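## Task

Trade places between a small red foam block, sitting on one shelf of the recessed shelving section at the far end of the aisle, and a small cardboard box on the desk. The box must end up on that same shelf and the red block on the desk. Both must rest there by themselves at the end, not held by the robot. The robot must not topple or be left leaning, or the task fails.

## Robot and tools

ROBOT. A Hello Robot Stretch 4 with one arm: an omni-wheel base, a lift sliding up a mast, a telescoping arm that reaches straight forward, a wrist with yaw, pitch and roll, and a two-finger gripper. It stands about 1.6 m tall; the base rim lies within 0.23 m of the base origin. Cameras: head_camera (mast top, looking forward and down; turn the base to aim it), head_left_camera and head_right_camera (fisheyes looking more steeply down, showing base and arm), wrist_camera (behind the fingers, fingertips near the bottom of its image).

FRAMES. Base frame: origin on the floor below the base centre, x forward, y left, z up. hand_pose is reported in it and marks a point between the open fingertips; with all wrist joints at 0 its axes line up with the base frame. Its printed value may be a little off. The odometry frame is the base frame as it stood when the scene began.

execute_actions. Argument actions: a list holding one action or nothing (empty just returns state and pictures). Optional cameras: a list of head_camera, head_left_camera, head_right_camera, wrist_camera, or all; omitted/null/all gives every camera, [] gives none. An action holds base and/or joints, optionally pace and contact_limits; or end_of_arm by itself. The motions it contains begin together and may finish at different moments.
- base: exactly one key, each an offset from where the base last reported itself. translate_m: straight drive in metres, forward positive, -2 to 2. strafe_m: sideways in metres, left positive, -2 to 2. rotate_rad: turn in place in radians, counter-clockwise (left) positive, -3.2 to 3.2.
- joints: absolute targets, by name. lift_m 0 to 1.2 m; arm_m 0 to 0.55 m (extension); wrist_yaw_rad -1.134 to 4.276 (0 points forward, positive turns left, 3.14 tucked back, over 3.4 the arm may block it); wrist_pitch_rad -1.117 to 4.259 (0 level, 1.57 pointing down); wrist_roll_rad -1.117 to 4.259 (0 puts fingers level with each other, positive turns clockwise looking from behind); gripper_m -0.038 to 0.141 m, the fingertip gap (negative presses the tips together). Done tolerances: lift and arm 0.004, yaw and roll 0.02, pitch 0.05, gripper 0.004. Targets outside a range are clipped and reported; other bad values or unknown keys reject the whole call.
- pace: slow, default, fast or max. Base top speeds 0.1/0.3/0.4/0.6 m/s and 1/2/3/4 rad/s; with lift above 0.2 these are reduced, down to 0.3 m/s and 1 rad/s at full height.
- contact_limits: only arm_m, 0 (gentlest) to 0.75 (firmest), 0.5 if absent.
- end_of_arm: enable_torque re-powers wrist or gripper motors that cut out.
One action can last at most 15 s. A joint or base you omit may still be driving toward an earlier target. Once a call reports a stop, the remaining motion calls in that reply are skipped.

wait: seconds 0 to 10; commands nothing, returns state and images. zoom_image: camera plus region [x0, y0, x1, y1] in pixels from the top-left, at most 504 by 504, on a camera's latest full image. read_manual: licence texts only. finished_scene: scene number 1 or 2; ends that scene for good and reports success, then gives the next task. Sending a reply with no tool call ends everything.

READING RESULTS. base_status and joint_status: done; off_target (resting short, maybe still pushing); contact_stop_at_<key> (hit something, that part goes slack; a slack lift may sag, slack wheels may roll); limit_stop_at_<name> (built-in limit, e.g. tilt over 6 degrees locks lift, arm and wheels; own_body means self-collision, often with pitch below -0.2 plus a large roll); time_out; torque_fault (a wrist motor overloaded and went limp until enable_torque). on_its_own lists what happened without being commanded; held at gives a joint's held target. lidar_m: 12 distances in metres, 30-degree sectors, first straight ahead then counter-clockwise (4th left, 7th behind, 10th right); - means nothing seen or closer than 0.25 m; it senses between about 0.15 m and robot height, and can miss glass and thin legs. wrist_depth_mm: 7x7 grid of median depths, 100 to 2000 mm, read from top-left. base_odometry comes from wheel turns, heading -3.142 to 3.142 with left positive; if turned_by_wheels and turned_by_imu disagree by over about 0.1 rad, the base slipped or bumped something. base_tilt in degrees (forward, right positive) carries a fixed bias up to 1.5. motor_effort is percent of maximum, peak in brackets; a gripper squeeze at commanded gripper_m of 0 or more shows as a clear effort change, and a load in a level gripper pushes wrist_pitch_rad effort away from 0. pictures names the image order.

GRASPING. Command a gripper_m smaller than the object's width; deeper commands squeeze harder and pull the object toward the wrist. Neither the reading nor done confirms a hold; check effort and images. If fingertips snag on a surface, lift up. To unfold the wrist at scene start, send lift_m 0.4 with wrist_yaw_rad 0.

CAUTIONS. Do not drive or turn with over 1 kg held and arm_m above 0.2, especially fast. Avoid strong, sustained pushes, high grips and high contact limits, which can tip the robot. Avoid drops, slams, hard impacts and torque faults. Release objects so they stand on their own before ending the scene.

Each tool is called as name(argument=value, ...) on one line, values as JSON.

## Session

execute_actions(actions=[])

Scene clock: 0.00 s.
base_odometry: x=+0.000 y=+0.000 heading=+0.000 (m, m, rad; odometry frame)
turned_by_wheels: +0.000 (rad since the last result)
turned_by_imu: +0.000 (rad since the last result)
base_tilt: forward=-0.6 right=-0.9 (deg)
lidar_m: 1.44 1.75 2.53 1.32 1.07 1.82 1.44 1.16 1.14 1.28 1.93 1.04
base_status: not commanded
joint_positions: lift_m=+0.219 arm_m=+0.000 wrist_yaw_rad=+3.128 wrist_pitch_rad=+0.011 wrist_roll_rad=-0.004 gripper_m=+0.057
joint_status: not commanded
motor_effort: lift_m=+21 arm_m=-1 wrist_yaw_rad=-1 wrist_pitch_rad=-8 wrist_roll_rad=+0 gripper_m=-4 wheel_0=+0 wheel_1=+0 wheel_2=+1 (%)
hand_pose: x=-0.1162 y=+0.0913 z=+0.3943 quat_wxyz=(+0.007, -0.006, -0.002, +1.000) (m; base frame)
wrist_depth_mm: - 135 135 - - 1708 1537 / - 111 136 - - 1708 1537 / - 118 142 - - 1756 1537 / 139 138 298 - - 1756 1537 / 676 1336 1499 - 1983 1708 1537 / 647 1229 198 1336 194 1336 1336 / 525 842 904 106 931 866 946
pictures: head_camera, head_left_camera, head_right_camera, wrist_camera
Images, in order (width x height): head_camera 420x560, head_left_camera 420x672, head_right_camera 420x672, wrist_camera 616x392.

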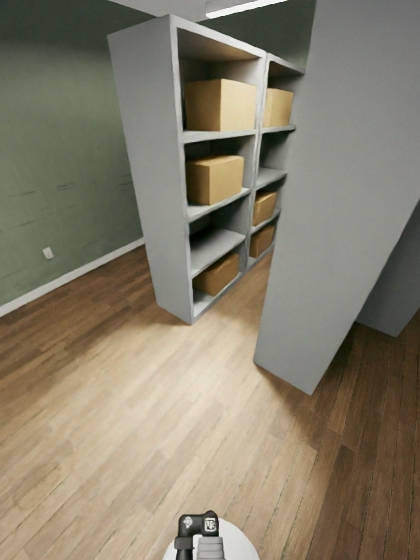

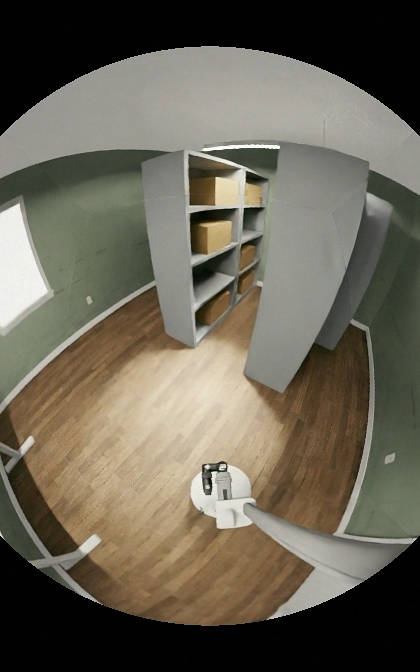

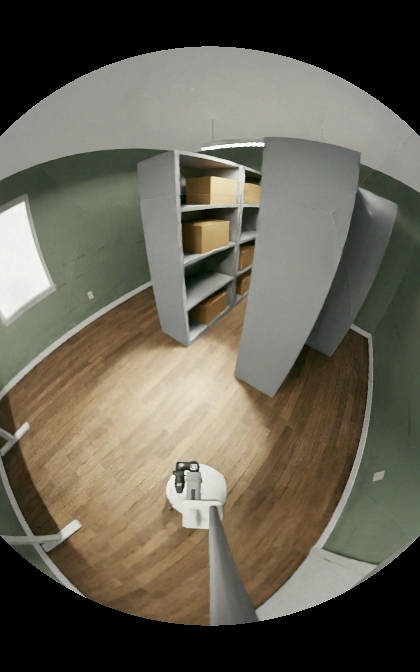

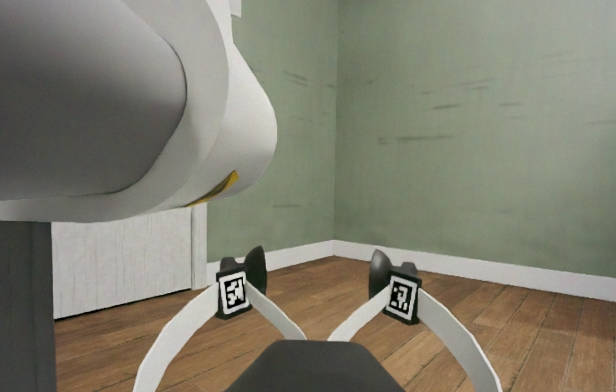

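execute_actions(actions=[{"base":{"rotate_rad":2.5},"joints":{"lift_m":0.75,"wrist_yaw_rad":0,"gripper_m":0.13},"pace":"fast"}])

Scene clock: 8.77 s.
base_odometry: x=+0.000 y=+0.000 heading=+2.500 (m, m, rad; odometry frame)
turned_by_wheels: +2.500 (rad since the last result)
turned_by_imu: +2.505 (rad since the last result)
base_tilt: forward=-0.6 right=-1.0 (deg)
lidar_m: 1.35 1.62 1.20 1.13 1.24 1.72 1.05 1.11 1.50 2.53 1.45 1.07
base_status: done
joint_positions: lift_m=+0.750 arm_m=+0.000 wrist_yaw_rad=+0.000 wrist_pitch_rad=+0.011 wrist_roll_rad=-0.004 gripper_m=+0.130
joint_status: all done
motor_effort: lift_m=+26(28) arm_m=-1(1) wrist_yaw_rad=-2(8) wrist_pitch_rad=-7(7) wrist_roll_rad=-1(0) gripper_m=+2(4) wheel_0=-1(8) wheel_1=+0(7) wheel_2=+0(11) (%)
hand_pose: x=+0.4596 y=-0.0873 z=+0.9246 quat_wxyz=(+1.000, -0.002, +0.006, +0.000) (m; base frame)
wrist_depth_mm: 1576 1618 1576 1537 1576 1499 1499 / 1618 1661 1618 1576 1537 1537 1499 / 1618 1618 1618 1618 1618 1537 1537 / 1661 1661 1661 1618 1576 1537 1537 / 1661 1661 1618 1618 1576 1576 1537 / 1661 1661 1661 1661 1576 1537 1537 / 1661 1708 1661 106 1618 1576 1537
pictures: head_camera, head_left_camera, head_right_camera, wrist_camera
Images, in order (width x height): head_camera 420x560, head_left_camera 420x672, head_right_camera 420x672, wrist_camera 616x392.

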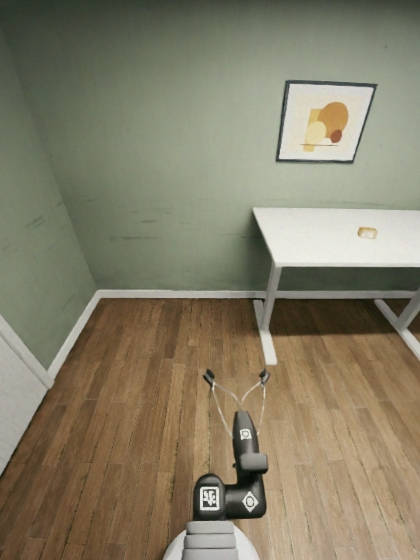

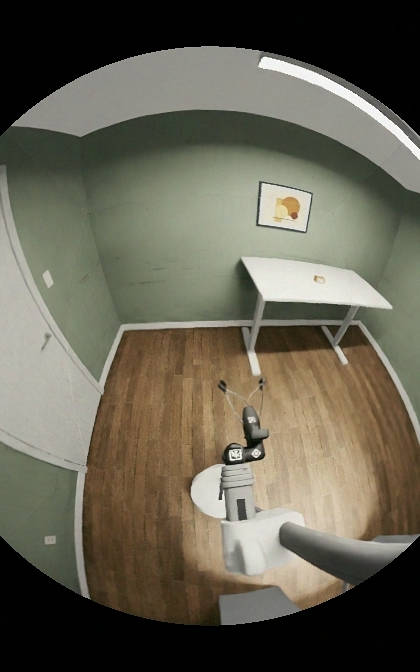

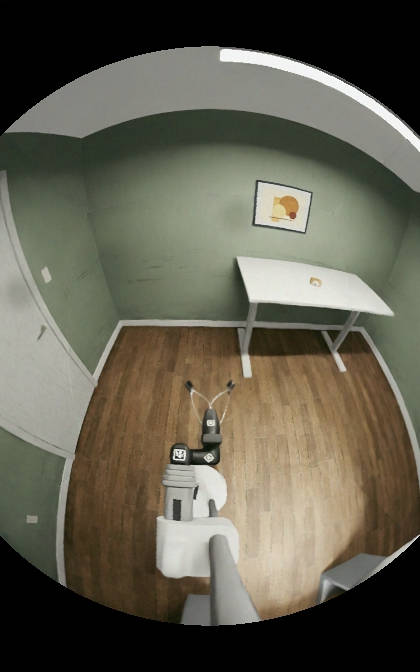

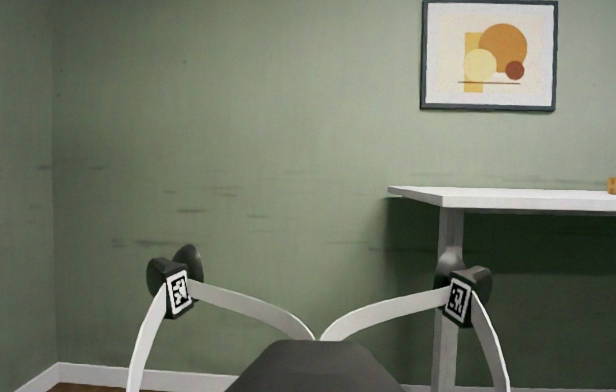

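execute_actions(actions=[{"base":{"strafe_m":-1.0},"joints":{"lift_m":0.86},"pace":"fast"}], cameras=["head_camera","wrist_camera"])

execute_actions(actions=[{"base":{"translate_m":0.55},"pace":"fast"}], cameras=["head_camera","wrist_camera"])

Scene clock: 16.47 s.
base_odometry: x=+0.598 y=+0.801 heading=+2.500 (m, m, rad; odometry frame)
turned_by_wheels: +0.000 (rad since the last result)
turned_by_imu: +0.003 (rad since the last result)
base_tilt: forward=-0.6 right=-1.0 (deg)
lidar_m: 1.00 1.04 2.19 2.15 1.52 1.20 1.06 1.11 1.62 1.53 1.63 1.05
base_status: done
joint_positions: lift_m=+0.860 arm_m=+0.000 wrist_yaw_rad=+0.000 wrist_pitch_rad=+0.011 wrist_roll_rad=-0.004 gripper_m=+0.130
joint_status: all done
motor_effort: lift_m=+26(28) arm_m=-1(1) wrist_yaw_rad=-1(2) wrist_pitch_rad=-6(7) wrist_roll_rad=+0(0) gripper_m=+1(2) wheel_0=+0(13) wheel_1=+2(10) wheel_2=-1(0) (%)
hand_pose: x=+0.4596 y=-0.0874 z=+1.0346 quat_wxyz=(+1.000, -0.002, +0.006, +0.000) (m; base frame)
wrist_depth_mm: 1618 1576 1537 1537 1499 1499 1499 / 1618 1576 1537 1499 1576 1499 1499 / 1618 1618 1576 1576 1537 1537 1537 / 1618 1618 1618 1576 1576 1537 1537 / 1661 960 831 1025 1060 878 904 / 1708 1229 1618 1618 1576 1138 1537 / 1661 1661 1618 106 1576 1576 1537
pictures: head_camera, wrist_camera
Images, in order (width x height): head_camera 420x560, wrist_camera 616x392.

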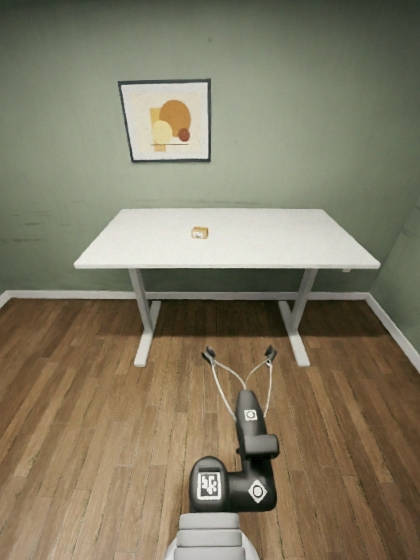

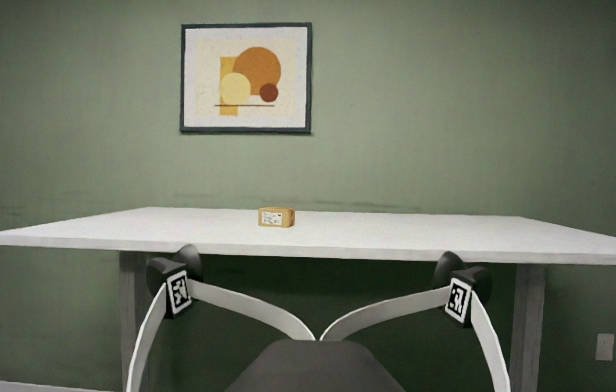

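Scene clock: 19.33 s.
base_odometry: x=+0.158 y=+1.130 heading=+2.500 (m, m, rad; odometry frame)
turned_by_wheels: +0.000 (rad since the last result)
turned_by_imu: +0.001 (rad since the last result)
base_tilt: forward=-0.7 right=-1.1 (deg)
lidar_m: 0.44 0.48 0.69 2.10 2.26 1.71 1.62 1.69 1.60 1.54 0.63 0.46
base_status: done
joint_positions: lift_m=+0.860 arm_m=+0.000 wrist_yaw_rad=+0.000 wrist_pitch_rad=+0.011 wrist_roll_rad=-0.004 gripper_m=+0.130
joint_status: not commanded
motor_effort: lift_m=+25(26) arm_m=-1(1) wrist_yaw_rad=-1(1) wrist_pitch_rad=-5(4) wrist_roll_rad=+0(0) gripper_m=+3(1) wheel_0=+2(8) wheel_1=+1(8) wheel_2=+2(11) (%)
hand_pose: x=+0.4596 y=-0.0874 z=+1.0346 quat_wxyz=(+1.000, -0.002, +0.006, +0.000) (m; base frame)
wrist_depth_mm: 1060 1008 1008 991 991 976 960 / 1060 1025 1008 1008 991 991 991 / 1098 1060 1042 1025 1008 991 991 / 1078 1060 1060 1042 1025 991 991 / 654 676 508 715 732 741 750 / 387 364 345 413 355 353 418 / 279 277 285 106 289 290 297
pictures: head_camera, wrist_camera
Images, in order (width x height): head_camera 420x560, wrist_camera 616x392.

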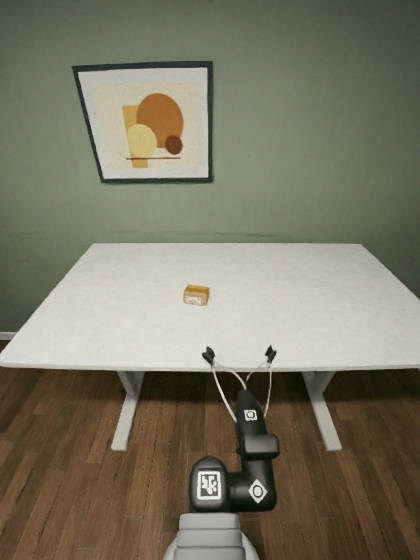

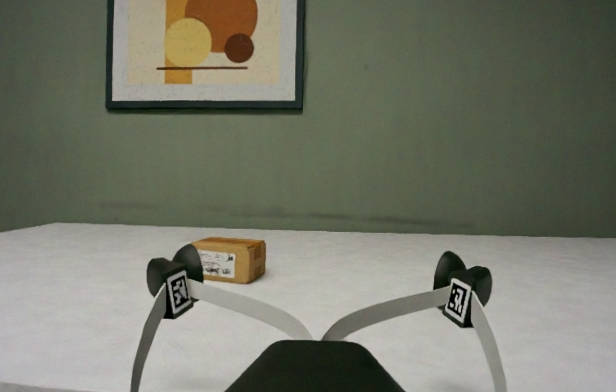

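execute_actions(actions=[{"base":{"strafe_m":0.2},"joints":{"lift_m":0.9,"wrist_pitch_rad":0.35,"wrist_yaw_rad":-0.25,"arm_m":0.22,"gripper_m":0.141},"pace":"fast"}], cameras=["head_camera","wrist_camera"])

zoom_image(camera="head_camera", region=[160,250,340,400])

Scene clock: 27.50 s.
base_odometry: x=+0.038 y=+0.970 heading=+2.500 (m, m, rad; odometry frame)
turned_by_wheels: +0.000 (rad since the last result)
turned_by_imu: +0.001 (rad since the last result)
base_tilt: forward=-0.6 right=-1.0 (deg)
lidar_m: 0.46 0.46 1.82 1.91 2.03 1.68 1.61 1.69 1.77 1.74 0.62 0.49
base_status: done
joint_positions: lift_m=+0.900 arm_m=+0.219 wrist_yaw_rad=-0.250 wrist_pitch_rad=+0.352 wrist_roll_rad=-0.004 gripper_m=+0.141
joint_status: all done
motor_effort: lift_m=+25(28) arm_m=+5(6) wrist_yaw_rad=-2(8) wrist_pitch_rad=-5(5) wrist_roll_rad=+0(0) gripper_m=+1(3) wheel_0=+1(9) wheel_1=-1(7) wheel_2=+1(4) (%)
hand_pose: x=+0.6308 y=-0.1516 z=+0.9784 quat_wxyz=(+0.977, +0.020, +0.174, -0.122) (m; base frame)
wrist_depth_mm: 683 707 732 759 798 831 854 / 715 741 778 809 842 878 917 / 621 621 627 634 647 654 668 / 399 404 379 309 410 415 415 / 296 298 301 303 304 304 304 / 233 225 220 239 220 210 238 / 196 194 196 106 198 197 201
pictures: head_camera, wrist_camera
Images, in order (width x height): head_camera 420x560, wrist_camera 616x392.

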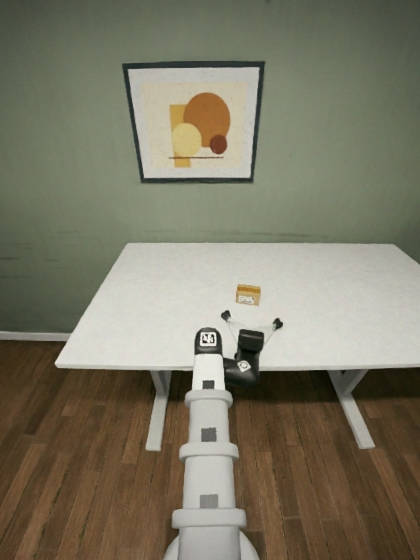

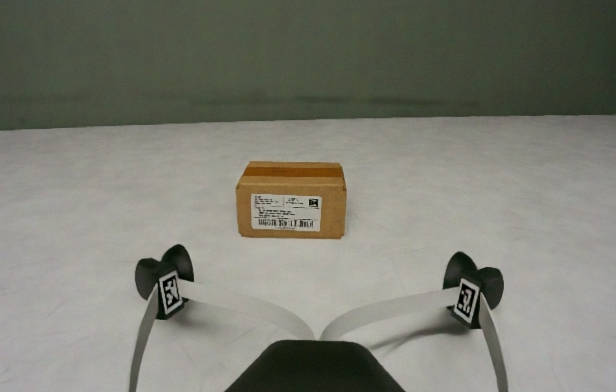

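Region (160, 250, 340, 400) of head_camera's 420x560 image, scaled by 2.800, with more detail than that image has.

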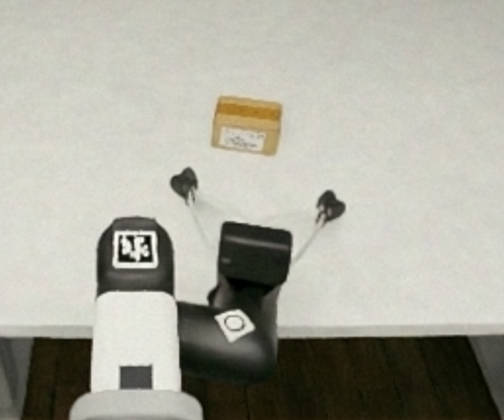

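execute_actions(actions=[{"joints":{"arm_m":0.34}}], cameras=["head_camera","wrist_camera"])

zoom_image(camera="head_camera", region=[160,250,340,400])

Scene clock: 31.03 s.
base_odometry: x=+0.038 y=+0.970 heading=+2.500 (m, m, rad; odometry frame)
turned_by_wheels: +0.000 (rad since the last result)
turned_by_imu: +0.001 (rad since the last result)
base_tilt: forward=-0.6 right=-1.0 (deg)
lidar_m: 0.44 0.48 1.82 1.90 2.03 1.66 1.63 1.68 1.79 1.74 0.63 0.46
base_status: not commanded
joint_positions: lift_m=+0.900 arm_m=+0.339 wrist_yaw_rad=-0.250 wrist_pitch_rad=+0.352 wrist_roll_rad=-0.004 gripper_m=+0.141
joint_status: all done
motor_effort: lift_m=+25(25) arm_m=+5(4) wrist_yaw_rad=-1(1) wrist_pitch_rad=-3(7) wrist_roll_rad=+0(0) gripper_m=+2(1) wheel_0=+1(1) wheel_1=-1(1) wheel_2=+1(1) (%)
hand_pose: x=+0.7507 y=-0.1517 z=+0.9784 quat_wxyz=(+0.977, +0.020, +0.174, -0.122) (m; base frame)
wrist_depth_mm: 580 603 627 647 683 707 741 / 615 634 661 691 723 750 778 / 621 621 621 627 640 647 661 / 402 402 404 407 413 413 418 / 294 297 285 204 217 303 301 / 233 224 211 200 198 211 239 / 195 193 195 106 197 197 199
pictures: head_camera, wrist_camera
Images, in order (width x height): head_camera 420x560, wrist_camera 616x392.

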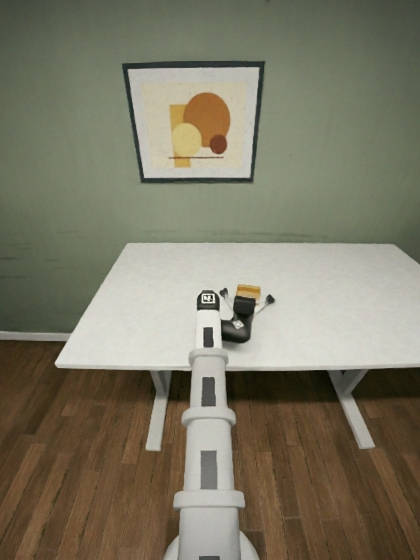

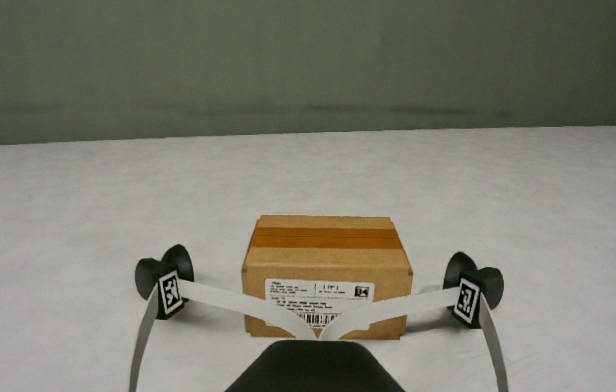

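Region (160, 250, 340, 400) of head_camera's 420x560 image, scaled by 2.800, with more detail than that image has.

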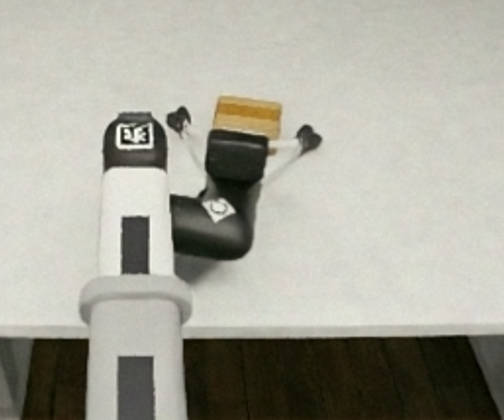

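execute_actions(actions=[{"joints":{"gripper_m":0.04}}], cameras=["wrist_camera"])

execute_actions(actions=[{"joints":{"lift_m":0.95}}], cameras=["wrist_camera"])

Scene clock: 34.60 s.
base_odometry: x=+0.038 y=+0.970 heading=+2.500 (m, m, rad; odometry frame)
turned_by_wheels: +0.000 (rad since the last result)
turned_by_imu: +0.001 (rad since the last result)
base_tilt: forward=-0.5 right=-1.0 (deg)
lidar_m: 0.45 0.46 1.83 1.88 2.06 1.68 1.62 1.70 1.81 1.74 0.64 0.48
base_status: not commanded
joint_positions: lift_m=+0.900 arm_m=+0.339 wrist_yaw_rad=-0.250 wrist_pitch_rad=+0.353 wrist_roll_rad=-0.004 gripper_m=+0.040
joint_status: all done
motor_effort: lift_m=+25(25) arm_m=+5(5) wrist_yaw_rad=-1(0) wrist_pitch_rad=-8(8) wrist_roll_rad=+0(0) gripper_m=-19(17) wheel_0=+1(1) wheel_1=-1(1) wheel_2=+1(1) (%)
hand_pose: x=+0.7506 y=-0.1517 z=+0.9782 quat_wxyz=(+0.977, +0.020, +0.174, -0.122) (m; base frame)
wrist_depth_mm: 585 597 627 654 676 707 732 / 609 634 668 691 723 759 778 / 627 615 621 627 627 647 654 / 397 399 402 402 407 410 413 / 293 294 216 195 208 300 303 / 231 224 186 187 183 181 237 / 195 193 194 106 194 189 199
pictures: wrist_camera
Images, in order (width x height): wrist_camera 616x392.

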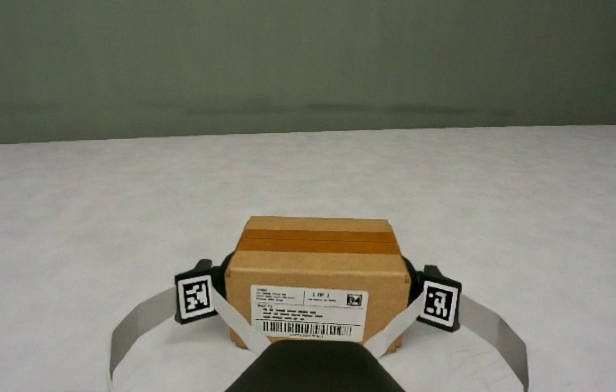

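Scene clock: 35.70 s.
base_odometry: x=+0.038 y=+0.970 heading=+2.500 (m, m, rad; odometry frame)
turned_by_wheels: +0.000 (rad since the last result)
turned_by_imu: +0.000 (rad since the last result)
base_tilt: forward=-0.6 right=-1.0 (deg)
lidar_m: 0.42 0.47 1.84 1.90 2.04 1.68 1.62 1.69 1.82 1.74 0.64 0.48
base_status: not commanded
joint_positions: lift_m=+0.950 arm_m=+0.339 wrist_yaw_rad=-0.250 wrist_pitch_rad=+0.353 wrist_roll_rad=-0.004 gripper_m=+0.040
joint_status: all done
motor_effort: lift_m=+27(28) arm_m=+5(5) wrist_yaw_rad=-1(0) wrist_pitch_rad=-10(8) wrist_roll_rad=+0(0) gripper_m=-18(18) wheel_0=+1(1) wheel_1=-1(1) wheel_2=+1(1) (%)
hand_pose: x=+0.7506 y=-0.1517 z=+1.0280 quat_wxyz=(+0.977, +0.020, +0.174, -0.122) (m; base frame)
wrist_depth_mm: 580 609 627 654 676 707 750 / 615 640 654 683 723 750 778 / 647 676 691 723 759 788 809 / 525 525 530 535 535 539 544 / 387 389 216 195 207 397 397 / 304 296 185 187 183 181 312 / 256 254 257 106 250 249 262
pictures: wrist_camera
Images, in order (width x height): wrist_camera 616x392.

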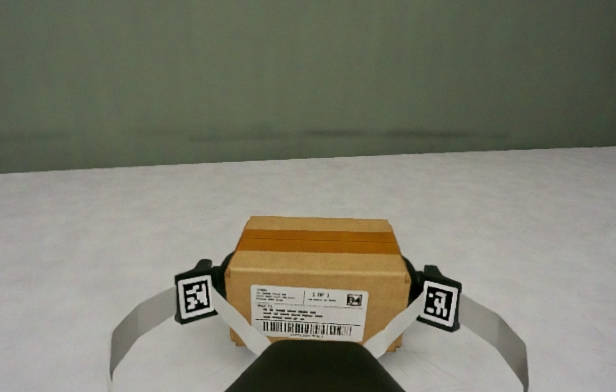

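execute_actions(actions=[{"base":{"rotate_rad":3.135},"joints":{"arm_m":0,"wrist_yaw_rad":0.3}}], cameras=[])

execute_actions(actions=[{"base":{"translate_m":1.0},"pace":"fast"}])

Scene clock: 41.37 s.
base_odometry: x=+0.038 y=+0.970 heading=-0.648 (m, m, rad; odometry frame)
turned_by_wheels: +3.135 (rad since the last result)
turned_by_imu: +3.141 (rad since the last result)
base_tilt: forward=-0.6 right=-0.9 (deg)
lidar_m: 1.64 1.68 1.80 1.74 0.64 0.48 0.44 0.49 1.81 1.89 2.02 1.68
base_status: done
joint_positions: lift_m=+0.950 arm_m=+0.001 wrist_yaw_rad=+0.300 wrist_pitch_rad=+0.353 wrist_roll_rad=-0.004 gripper_m=+0.040
joint_status: all done
motor_effort: lift_m=+26(26) arm_m=-6(7) wrist_yaw_rad=-2(6) wrist_pitch_rad=-8(8) wrist_roll_rad=+0(0) gripper_m=-18(19) wheel_0=-1(8) wheel_1=-2(8) wheel_2=-1(9) (%)
hand_pose: x=+0.4564 y=-0.0035 z=+1.0281 quat_wxyz=(+0.973, -0.028, +0.173, +0.148) (m; base frame)
wrist_depth_mm: 1756 - - 1336 1661 - 1756 / 1808 - - 1397 - - 1756 / 1808 - - 1464 - - 1160 / 1863 - - 1537 - - 1205 / 1921 - 216 195 207 - 1255 / 1708 1661 186 187 183 181 1336 / 1430 1430 1430 106 1397 1397 1397
pictures: none
No camera images: the call's "cameras" was empty. Leave "cameras" out to get every camera's image.

Scene clock: 45.50 s.
base_odometry: x=+0.835 y=+0.366 heading=-0.648 (m, m, rad; odometry frame)
turned_by_wheels: +0.000 (rad since the last result)
turned_by_imu: +0.001 (rad since the last result)
base_tilt: forward=-0.6 right=-1.0 (deg)
lidar_m: 0.68 0.64 1.84 1.74 1.81 1.52 1.47 1.56 2.03 1.96 0.87 0.75
base_status: done
joint_positions: lift_m=+0.950 arm_m=+0.001 wrist_yaw_rad=+0.300 wrist_pitch_rad=+0.353 wrist_roll_rad=-0.004 gripper_m=+0.040
joint_status: not commanded
motor_effort: lift_m=+26(26) arm_m=-5(6) wrist_yaw_rad=-1(2) wrist_pitch_rad=-9(9) wrist_roll_rad=+0(0) gripper_m=-18(19) wheel_0=+2(8) wheel_1=+1(8) wheel_2=+0(12) (%)
hand_pose: x=+0.4563 y=-0.0035 z=+1.0281 quat_wxyz=(+0.973, -0.028, +0.173, +0.147) (m; base frame)
wrist_depth_mm: 462 418 404 676 1921 1863 1756 / 500 449 427 715 - 1983 1808 / 539 480 449 741 - - 1863 / 585 517 477 1397 - - 1921 / 640 559 217 195 208 - 1160 / 715 591 185 187 183 181 1229 / 1366 661 574 107 1397 1366 1060
pictures: head_camera, head_left_camera, head_right_camera, wrist_camera
Images, in order (width x height): head_camera 420x560, head_left_camera 420x672, head_right_camera 420x672, wrist_camera 616x392.

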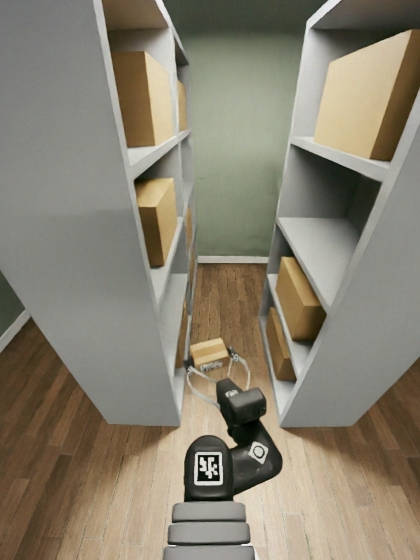

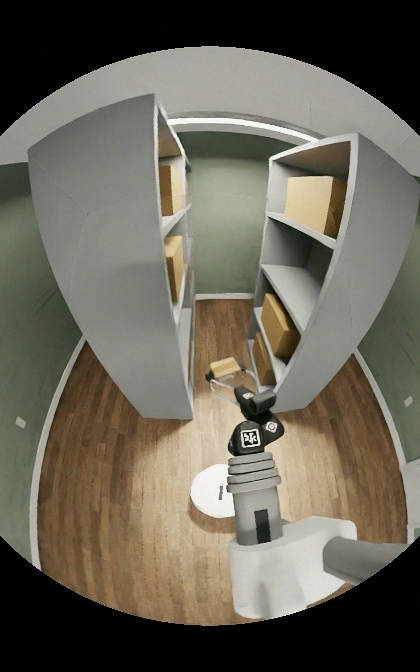

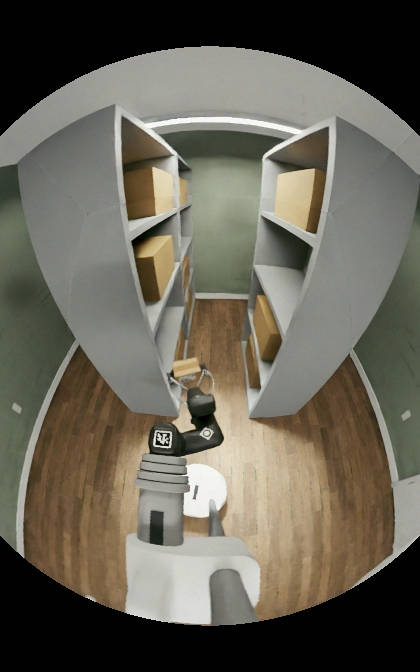

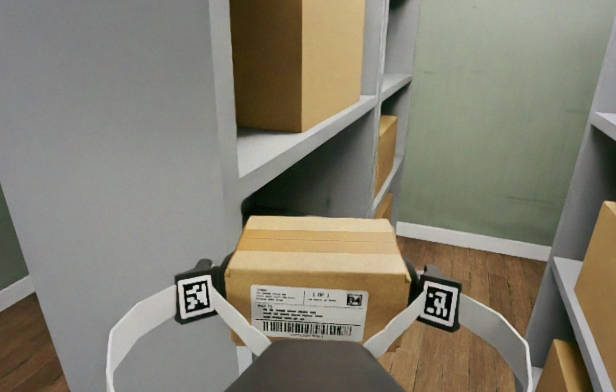

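execute_actions(actions=[{"base":{"strafe_m":-0.13},"pace":"fast"}], cameras=[])

execute_actions(actions=[{"base":{"translate_m":0.8},"pace":"fast"}])

Scene clock: 49.90 s.
base_odometry: x=+0.757 y=+0.263 heading=-0.648 (m, m, rad; odometry frame)
turned_by_wheels: +0.000 (rad since the last result)
turned_by_imu: +0.002 (rad since the last result)
base_tilt: forward=-0.6 right=-1.0 (deg)
lidar_m: 1.12 0.70 0.92 1.88 1.97 1.51 1.50 2.36 1.85 1.81 0.87 0.67
base_status: done
joint_positions: lift_m=+0.950 arm_m=+0.001 wrist_yaw_rad=+0.300 wrist_pitch_rad=+0.353 wrist_roll_rad=-0.004 gripper_m=+0.040
joint_status: not commanded
motor_effort: lift_m=+26(26) arm_m=-5(5) wrist_yaw_rad=-1(0) wrist_pitch_rad=-11(8) wrist_roll_rad=+0(1) gripper_m=-19(17) wheel_0=+0(9) wheel_1=+2(9) wheel_2=-1(1) (%)
hand_pose: x=+0.4563 y=-0.0035 z=+1.0281 quat_wxyz=(+0.973, -0.028, +0.173, +0.147) (m; base frame)
wrist_depth_mm: 462 452 707 976 1921 1863 976 / 492 469 750 1042 - 1983 1025 / 530 496 750 1336 - - 1060 / 580 530 1430 1430 - - 1078 / 640 564 216 195 207 - 778 / 707 597 185 187 183 181 723 / 778 654 768 106 1397 1336 683
pictures: none
No camera images: the call's "cameras" was empty. Leave "cameras" out to get every camera's image.

Scene clock: 53.50 s.
base_odometry: x=+1.395 y=-0.220 heading=-0.648 (m, m, rad; odometry frame)
turned_by_wheels: +0.000 (rad since the last result)
turned_by_imu: +0.001 (rad since the last result)
base_tilt: forward=-0.7 right=-1.0 (deg)
lidar_m: 1.07 0.39 0.30 0.29 0.30 2.45 3.08 2.73 0.29 0.28 0.29 0.43
base_status: done
joint_positions: lift_m=+0.950 arm_m=+0.001 wrist_yaw_rad=+0.300 wrist_pitch_rad=+0.353 wrist_roll_rad=-0.004 gripper_m=+0.040
joint_status: not commanded
motor_effort: lift_m=+26(26) arm_m=-5(5) wrist_yaw_rad=-1(1) wrist_pitch_rad=-8(9) wrist_roll_rad=-1(1) gripper_m=-16(17) wheel_0=+0(6) wheel_1=+1(5) wheel_2=+2(12) (%)
hand_pose: x=+0.4563 y=-0.0035 z=+1.0280 quat_wxyz=(+0.973, -0.028, +0.173, +0.147) (m; base frame)
wrist_depth_mm: 357 504 1308 1336 1281 1160 1118 / 366 535 609 1366 1336 1229 1160 / 375 564 627 1430 1430 1281 1205 / 377 500 647 1060 1499 1366 1255 / 397 668 216 195 207 1464 1336 / 820 715 186 187 183 181 1397 / 788 741 732 106 1397 1397 1464
pictures: head_camera, head_left_camera, head_right_camera, wrist_camera
Images, in order (width x height): head_camera 420x560, head_left_camera 420x672, head_right_camera 420x672, wrist_camera 616x392.

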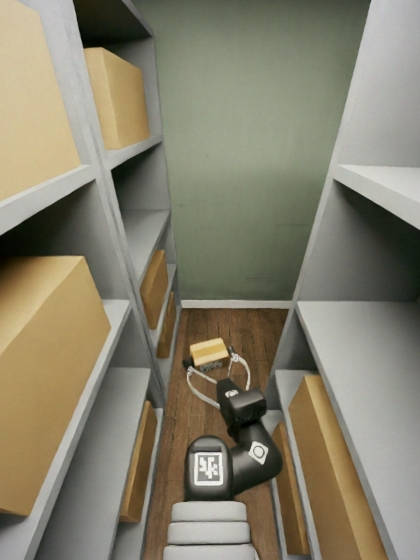

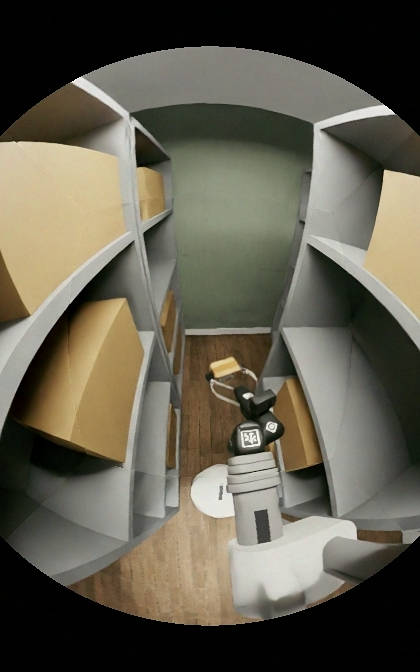

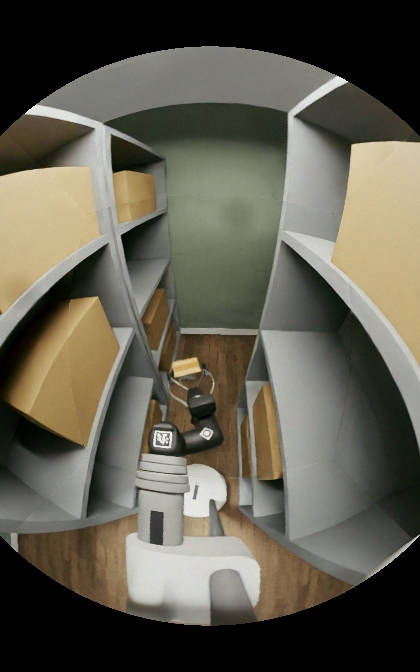

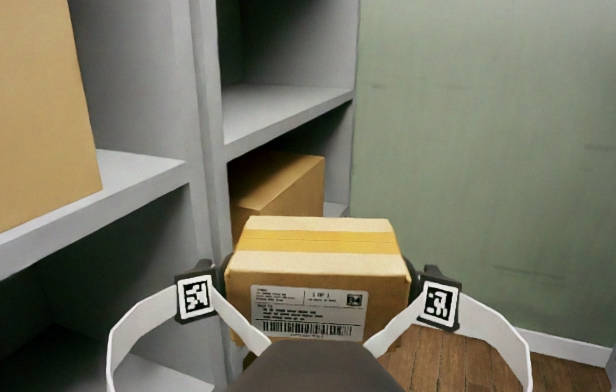

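Centred. Wall about 1.6 m ahead.

execute_actions(actions=[{"base":{"translate_m":1.0},"pace":"fast"}], cameras=["head_camera","head_right_camera"])

Scene clock: 58.77 s.
base_odometry: x=+2.193 y=-0.823 heading=-0.647 (m, m, rad; odometry frame)
turned_by_wheels: +0.000 (rad since the last result)
turned_by_imu: +0.001 (rad since the last result)
base_tilt: forward=-0.6 right=-0.9 (deg)
lidar_m: 0.65 0.40 0.28 0.25 0.27 0.39 1.18 0.44 0.38 0.75 0.80 0.71
base_status: done
joint_positions: lift_m=+0.950 arm_m=+0.001 wrist_yaw_rad=+0.300 wrist_pitch_rad=+0.353 wrist_roll_rad=-0.004 gripper_m=+0.040
joint_status: not commanded
motor_effort: lift_m=+26(26) arm_m=-5(5) wrist_yaw_rad=-1(1) wrist_pitch_rad=-9(10) wrist_roll_rad=+0(0) gripper_m=-19(17) wheel_0=+1(6) wheel_1=+1(8) wheel_2=+1(10) (%)
hand_pose: x=+0.4563 y=-0.0035 z=+1.0280 quat_wxyz=(+0.973, -0.028, +0.173, +0.147) (m; base frame)
wrist_depth_mm: 484 439 452 410 379 351 334 / 517 466 477 436 399 368 347 / 544 496 500 459 418 387 362 / 427 462 535 480 445 407 379 / 351 569 217 195 208 433 399 / 732 615 186 187 183 181 421 / 759 683 647 106 512 484 439
pictures: head_camera, head_right_camera
Images, in order (width x height): head_camera 420x560, head_right_camera 420x672.

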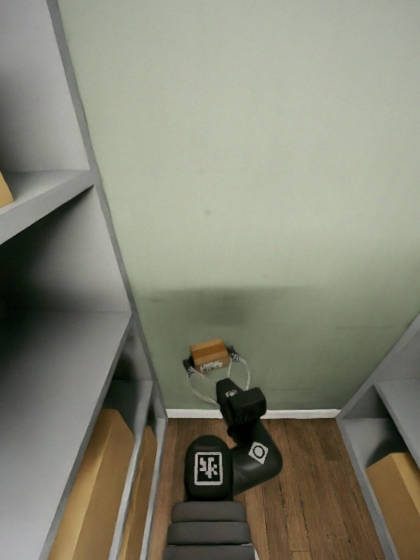

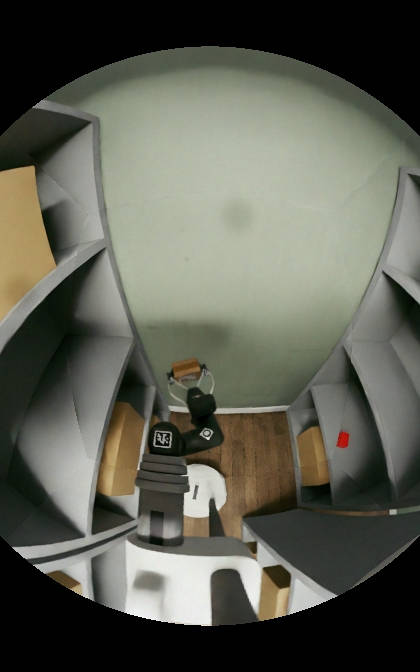

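execute_actions(actions=[{"base":{"strafe_m":-0.07},"joints":{"lift_m":0.62},"pace":"fast"}], cameras=[])

execute_actions(actions=[{"base":{"rotate_rad":-1.59},"joints":{"wrist_yaw_rad":0}}])

Scene clock: 63.10 s.
base_odometry: x=+2.150 y=-0.879 heading=-0.647 (m, m, rad; odometry frame)
turned_by_wheels: +0.000 (rad since the last result)
turned_by_imu: +0.002 (rad since the last result)
base_tilt: forward=-0.6 right=-1.1 (deg)
lidar_m: 0.65 0.47 0.35 0.30 0.35 0.50 0.91 0.35 0.35 0.68 0.72 0.70
base_status: done
joint_positions: lift_m=+0.620 arm_m=+0.001 wrist_yaw_rad=+0.300 wrist_pitch_rad=+0.353 wrist_roll_rad=-0.004 gripper_m=+0.040
joint_status: all done
motor_effort: lift_m=+16(23) arm_m=-5(5) wrist_yaw_rad=+0(0) wrist_pitch_rad=-10(8) wrist_roll_rad=+0(0) gripper_m=-18(18) wheel_0=-1(10) wheel_1=+0(8) wheel_2=+0(0) (%)
hand_pose: x=+0.4563 y=-0.0036 z=+0.6988 quat_wxyz=(+0.973, -0.028, +0.173, +0.147) (m; base frame)
wrist_depth_mm: 480 469 449 410 379 349 332 / 517 492 473 433 399 368 347 / 554 525 504 459 418 384 359 / 609 554 544 480 442 407 377 / 554 569 216 195 207 427 394 / 455 597 186 187 184 181 418 / 778 683 683 106 512 477 439
pictures: none
No camera images: the call's "cameras" was empty. Leave "cameras" out to get every camera's image.

Scene clock: 65.17 s.
base_odometry: x=+2.151 y=-0.879 heading=-2.237 (m, m, rad; odometry frame)
turned_by_wheels: -1.590 (rad since the last result)
turned_by_imu: -1.591 (rad since the last result)
base_tilt: forward=-0.6 right=-1.0 (deg)
lidar_m: 0.69 0.72 0.69 0.67 0.50 0.37 0.33 0.36 0.49 1.01 0.33 0.35
base_status: done
joint_positions: lift_m=+0.620 arm_m=+0.001 wrist_yaw_rad=+0.000 wrist_pitch_rad=+0.353 wrist_roll_rad=-0.004 gripper_m=+0.040
joint_status: all done
motor_effort: lift_m=+18(18) arm_m=-5(5) wrist_yaw_rad=+0(9) wrist_pitch_rad=-6(8) wrist_roll_rad=+0(1) gripper_m=-17(19) wheel_0=+2(6) wheel_1=+2(5) wheel_2=+0(9) (%)
hand_pose: x=+0.4426 y=-0.0875 z=+0.6987 quat_wxyz=(+0.984, -0.002, +0.176, +0.000) (m; base frame)
wrist_depth_mm: 854 866 831 831 597 407 279 / 891 891 891 878 591 407 279 / 946 960 931 931 580 404 279 / 750 707 759 759 574 399 276 / 585 585 216 195 208 397 274 / 931 691 185 187 183 181 272 / 878 661 647 106 597 387 268
pictures: head_camera, head_left_camera, head_right_camera, wrist_camera
Images, in order (width x height): head_camera 420x560, head_left_camera 420x672, head_right_camera 420x672, wrist_camera 616x392.

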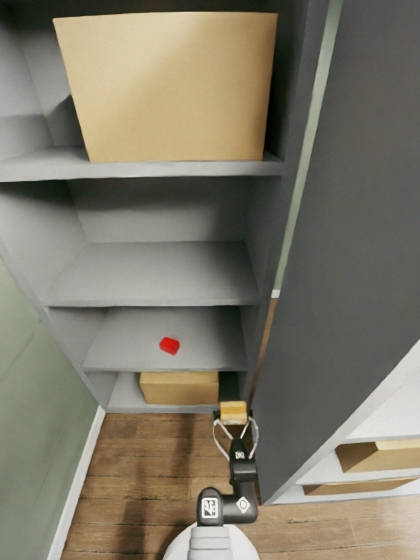

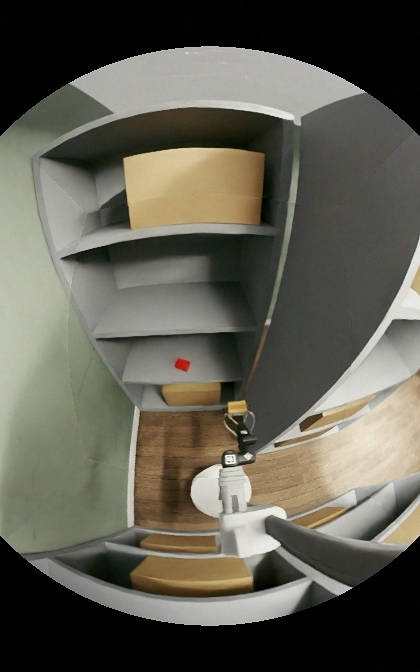

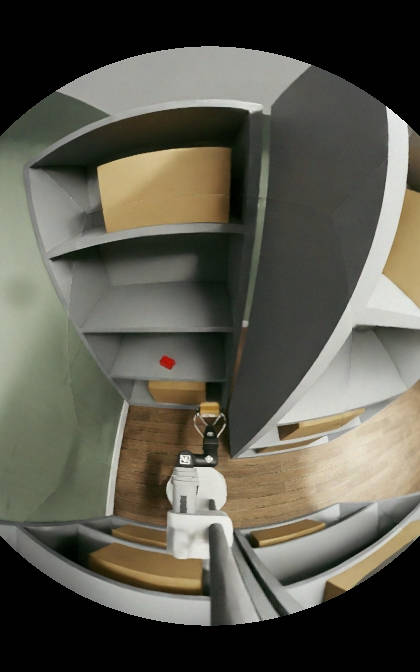

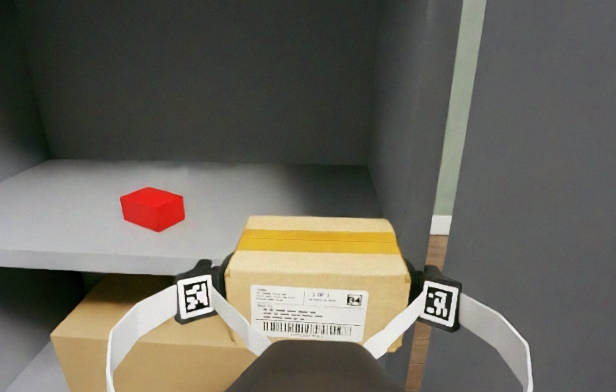

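execute_actions(actions=[{"base":{"strafe_m":0.06},"joints":{"arm_m":0.43}}], cameras=["head_camera","wrist_camera"])

Scene clock: 69.57 s.
base_odometry: x=+2.198 y=-0.916 heading=-2.237 (m, m, rad; odometry frame)
turned_by_wheels: +0.000 (rad since the last result)
turned_by_imu: +0.001 (rad since the last result)
base_tilt: forward=-0.5 right=-1.0 (deg)
lidar_m: 0.68 0.74 0.63 0.59 0.49 0.35 0.33 0.35 0.49 0.99 0.38 0.44
base_status: done
joint_positions: lift_m=+0.620 arm_m=+0.429 wrist_yaw_rad=+0.000 wrist_pitch_rad=+0.353 wrist_roll_rad=-0.004 gripper_m=+0.040
joint_status: all done
motor_effort: lift_m=+17(17) arm_m=+5(6) wrist_yaw_rad=-1(0) wrist_pitch_rad=-6(7) wrist_roll_rad=+0(1) gripper_m=-19(19) wheel_0=+0(10) wheel_1=+1(7) wheel_2=+0(2) (%)
hand_pose: x=+0.8706 y=-0.0874 z=+0.6988 quat_wxyz=(+0.984, -0.002, +0.176, +0.000) (m; base frame)
wrist_depth_mm: 462 459 452 445 442 399 274 / 488 480 477 473 466 399 274 / 517 512 508 496 496 399 274 / 549 544 535 525 521 392 272 / 549 554 216 195 207 389 268 / 436 421 186 187 183 181 266 / 364 362 366 106 355 353 263
pictures: head_camera, wrist_camera
Images, in order (width x height): head_camera 420x560, wrist_camera 616x392.

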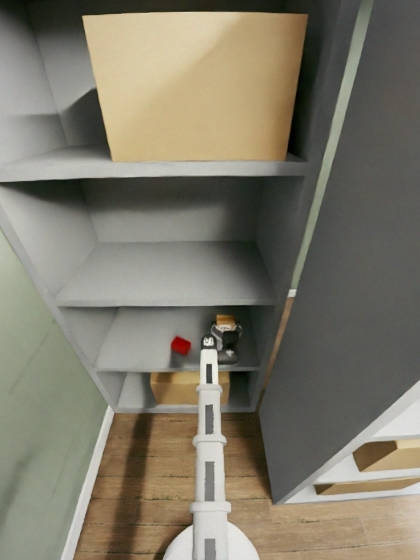

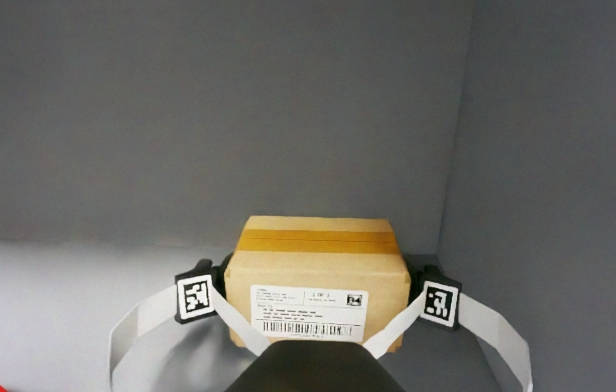

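execute_actions(actions=[{"joints":{"lift_m":0.486}}], cameras=["wrist_camera"])

Scene clock: 72.27 s.
base_odometry: x=+2.198 y=-0.916 heading=-2.237 (m, m, rad; odometry frame)
turned_by_wheels: +0.000 (rad since the last result)
turned_by_imu: +0.001 (rad since the last result)
base_tilt: forward=-0.6 right=-1.0 (deg)
lidar_m: 0.68 0.74 0.63 0.61 0.49 0.36 0.31 0.36 0.49 1.02 0.37 0.44
base_status: not commanded
joint_positions: lift_m=+0.486 arm_m=+0.429 wrist_yaw_rad=+0.000 wrist_pitch_rad=+0.353 wrist_roll_rad=-0.004 gripper_m=+0.040
joint_status: all done
motor_effort: lift_m=+17(16) arm_m=+5(5) wrist_yaw_rad=-1(1) wrist_pitch_rad=-10(10) wrist_roll_rad=+0(0) gripper_m=-17(20) wheel_0=+0(0) wheel_1=+1(1) wheel_2=+0(0) (%)
hand_pose: x=+0.8706 y=-0.0874 z=+0.5649 quat_wxyz=(+0.984, -0.002, +0.176, +0.000) (m; base frame)
wrist_depth_mm: 462 455 452 449 439 399 274 / 484 480 477 473 466 399 274 / 517 508 500 496 492 397 273 / 404 410 413 413 415 364 272 / 300 301 218 195 208 307 270 / 236 228 186 187 183 181 242 / 198 196 198 106 195 193 203
pictures: wrist_camera
Images, in order (width x height): wrist_camera 616x392.

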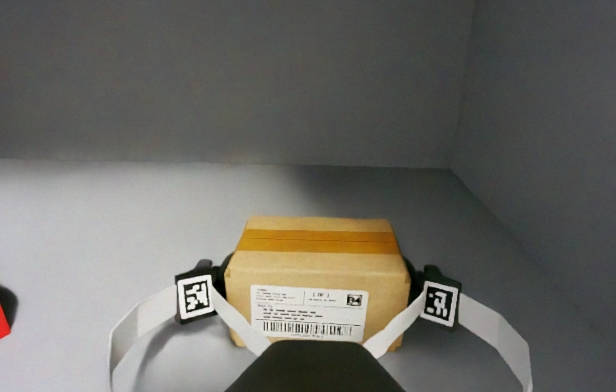

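execute_actions(actions=[{"joints":{"gripper_m":0.135}}], cameras=[])

execute_actions(actions=[{"joints":{"arm_m":0.24},"pace":"fast"}], cameras=["head_camera","wrist_camera"])

zoom_image(camera="head_camera", region=[90,300,270,420])

Scene clock: 76.07 s.
base_odometry: x=+2.198 y=-0.916 heading=-2.237 (m, m, rad; odometry frame)
turned_by_wheels: +0.000 (rad since the last result)
turned_by_imu: +0.001 (rad since the last result)
base_tilt: forward=-0.6 right=-0.9 (deg)
lidar_m: 0.68 0.73 0.65 0.60 0.51 0.33 0.32 0.36 0.49 1.00 0.39 0.43
base_status: not commanded
joint_positions: lift_m=+0.486 arm_m=+0.429 wrist_yaw_rad=+0.000 wrist_pitch_rad=+0.352 wrist_roll_rad=-0.004 gripper_m=+0.135
joint_status: all done
motor_effort: lift_m=+16(16) arm_m=+5(5) wrist_yaw_rad=-1(1) wrist_pitch_rad=-6(9) wrist_roll_rad=-1(0) gripper_m=+2(18) wheel_0=+0(0) wheel_1=+1(1) wheel_2=+0(0) (%)
hand_pose: x=+0.8707 y=-0.0874 z=+0.5651 quat_wxyz=(+0.985, -0.002, +0.175, +0.000) (m; base frame)
wrist_depth_mm: 459 455 452 445 442 399 274 / 484 480 477 469 462 397 274 / 512 508 508 500 500 397 273 / 407 410 413 415 415 368 273 / 300 304 290 211 278 309 270 / 237 229 208 200 198 224 242 / 199 197 200 106 200 200 204
pictures: none
No camera images: the call's "cameras" was empty. Leave "cameras" out to get every camera's image.

Scene clock: 77.47 s.
base_odometry: x=+2.198 y=-0.916 heading=-2.237 (m, m, rad; odometry frame)
turned_by_wheels: +0.000 (rad since the last result)
turned_by_imu: +0.001 (rad since the last result)
base_tilt: forward=-0.5 right=-1.0 (deg)
lidar_m: 0.68 0.73 0.65 0.59 0.49 0.36 0.31 0.35 0.48 0.97 0.38 0.44
base_status: not commanded
joint_positions: lift_m=+0.486 arm_m=+0.241 wrist_yaw_rad=+0.000 wrist_pitch_rad=+0.352 wrist_roll_rad=-0.004 gripper_m=+0.135
joint_status: all done
motor_effort: lift_m=+16(16) arm_m=-5(7) wrist_yaw_rad=+0(2) wrist_pitch_rad=-5(4) wrist_roll_rad=+0(0) gripper_m=+1(1) wheel_0=+0(0) wheel_1=+1(1) wheel_2=+0(0) (%)
hand_pose: x=+0.6826 y=-0.0875 z=+0.5651 quat_wxyz=(+0.985, -0.002, +0.175, +0.000) (m; base frame)
wrist_depth_mm: 640 627 621 615 609 399 274 / 676 661 661 654 640 399 274 / 634 634 640 640 647 399 274 / 357 362 415 377 418 368 272 / 301 304 306 309 309 309 270 / 477 279 273 268 267 263 266 / 433 430 433 106 699 379 286
pictures: head_camera, wrist_camera
Images, in order (width x height): head_camera 420x560, wrist_camera 616x392.

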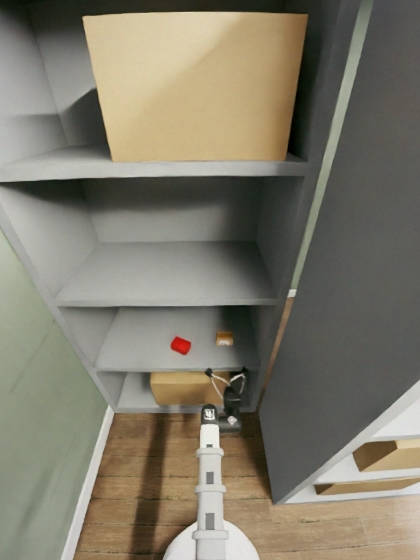

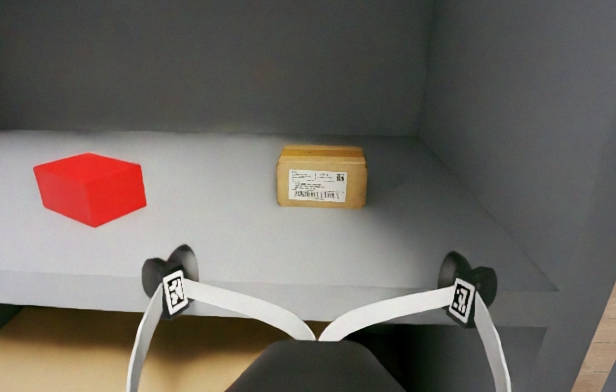

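Region (90, 300, 270, 420) of head_camera's 420x560 image, scaled by 2.800, with more detail than that image has.

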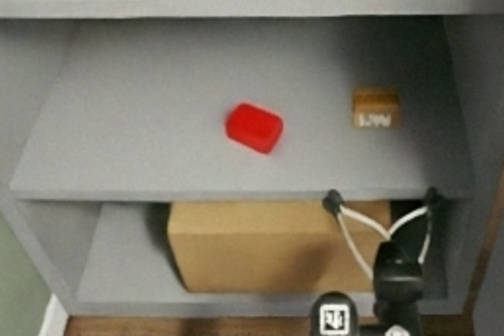

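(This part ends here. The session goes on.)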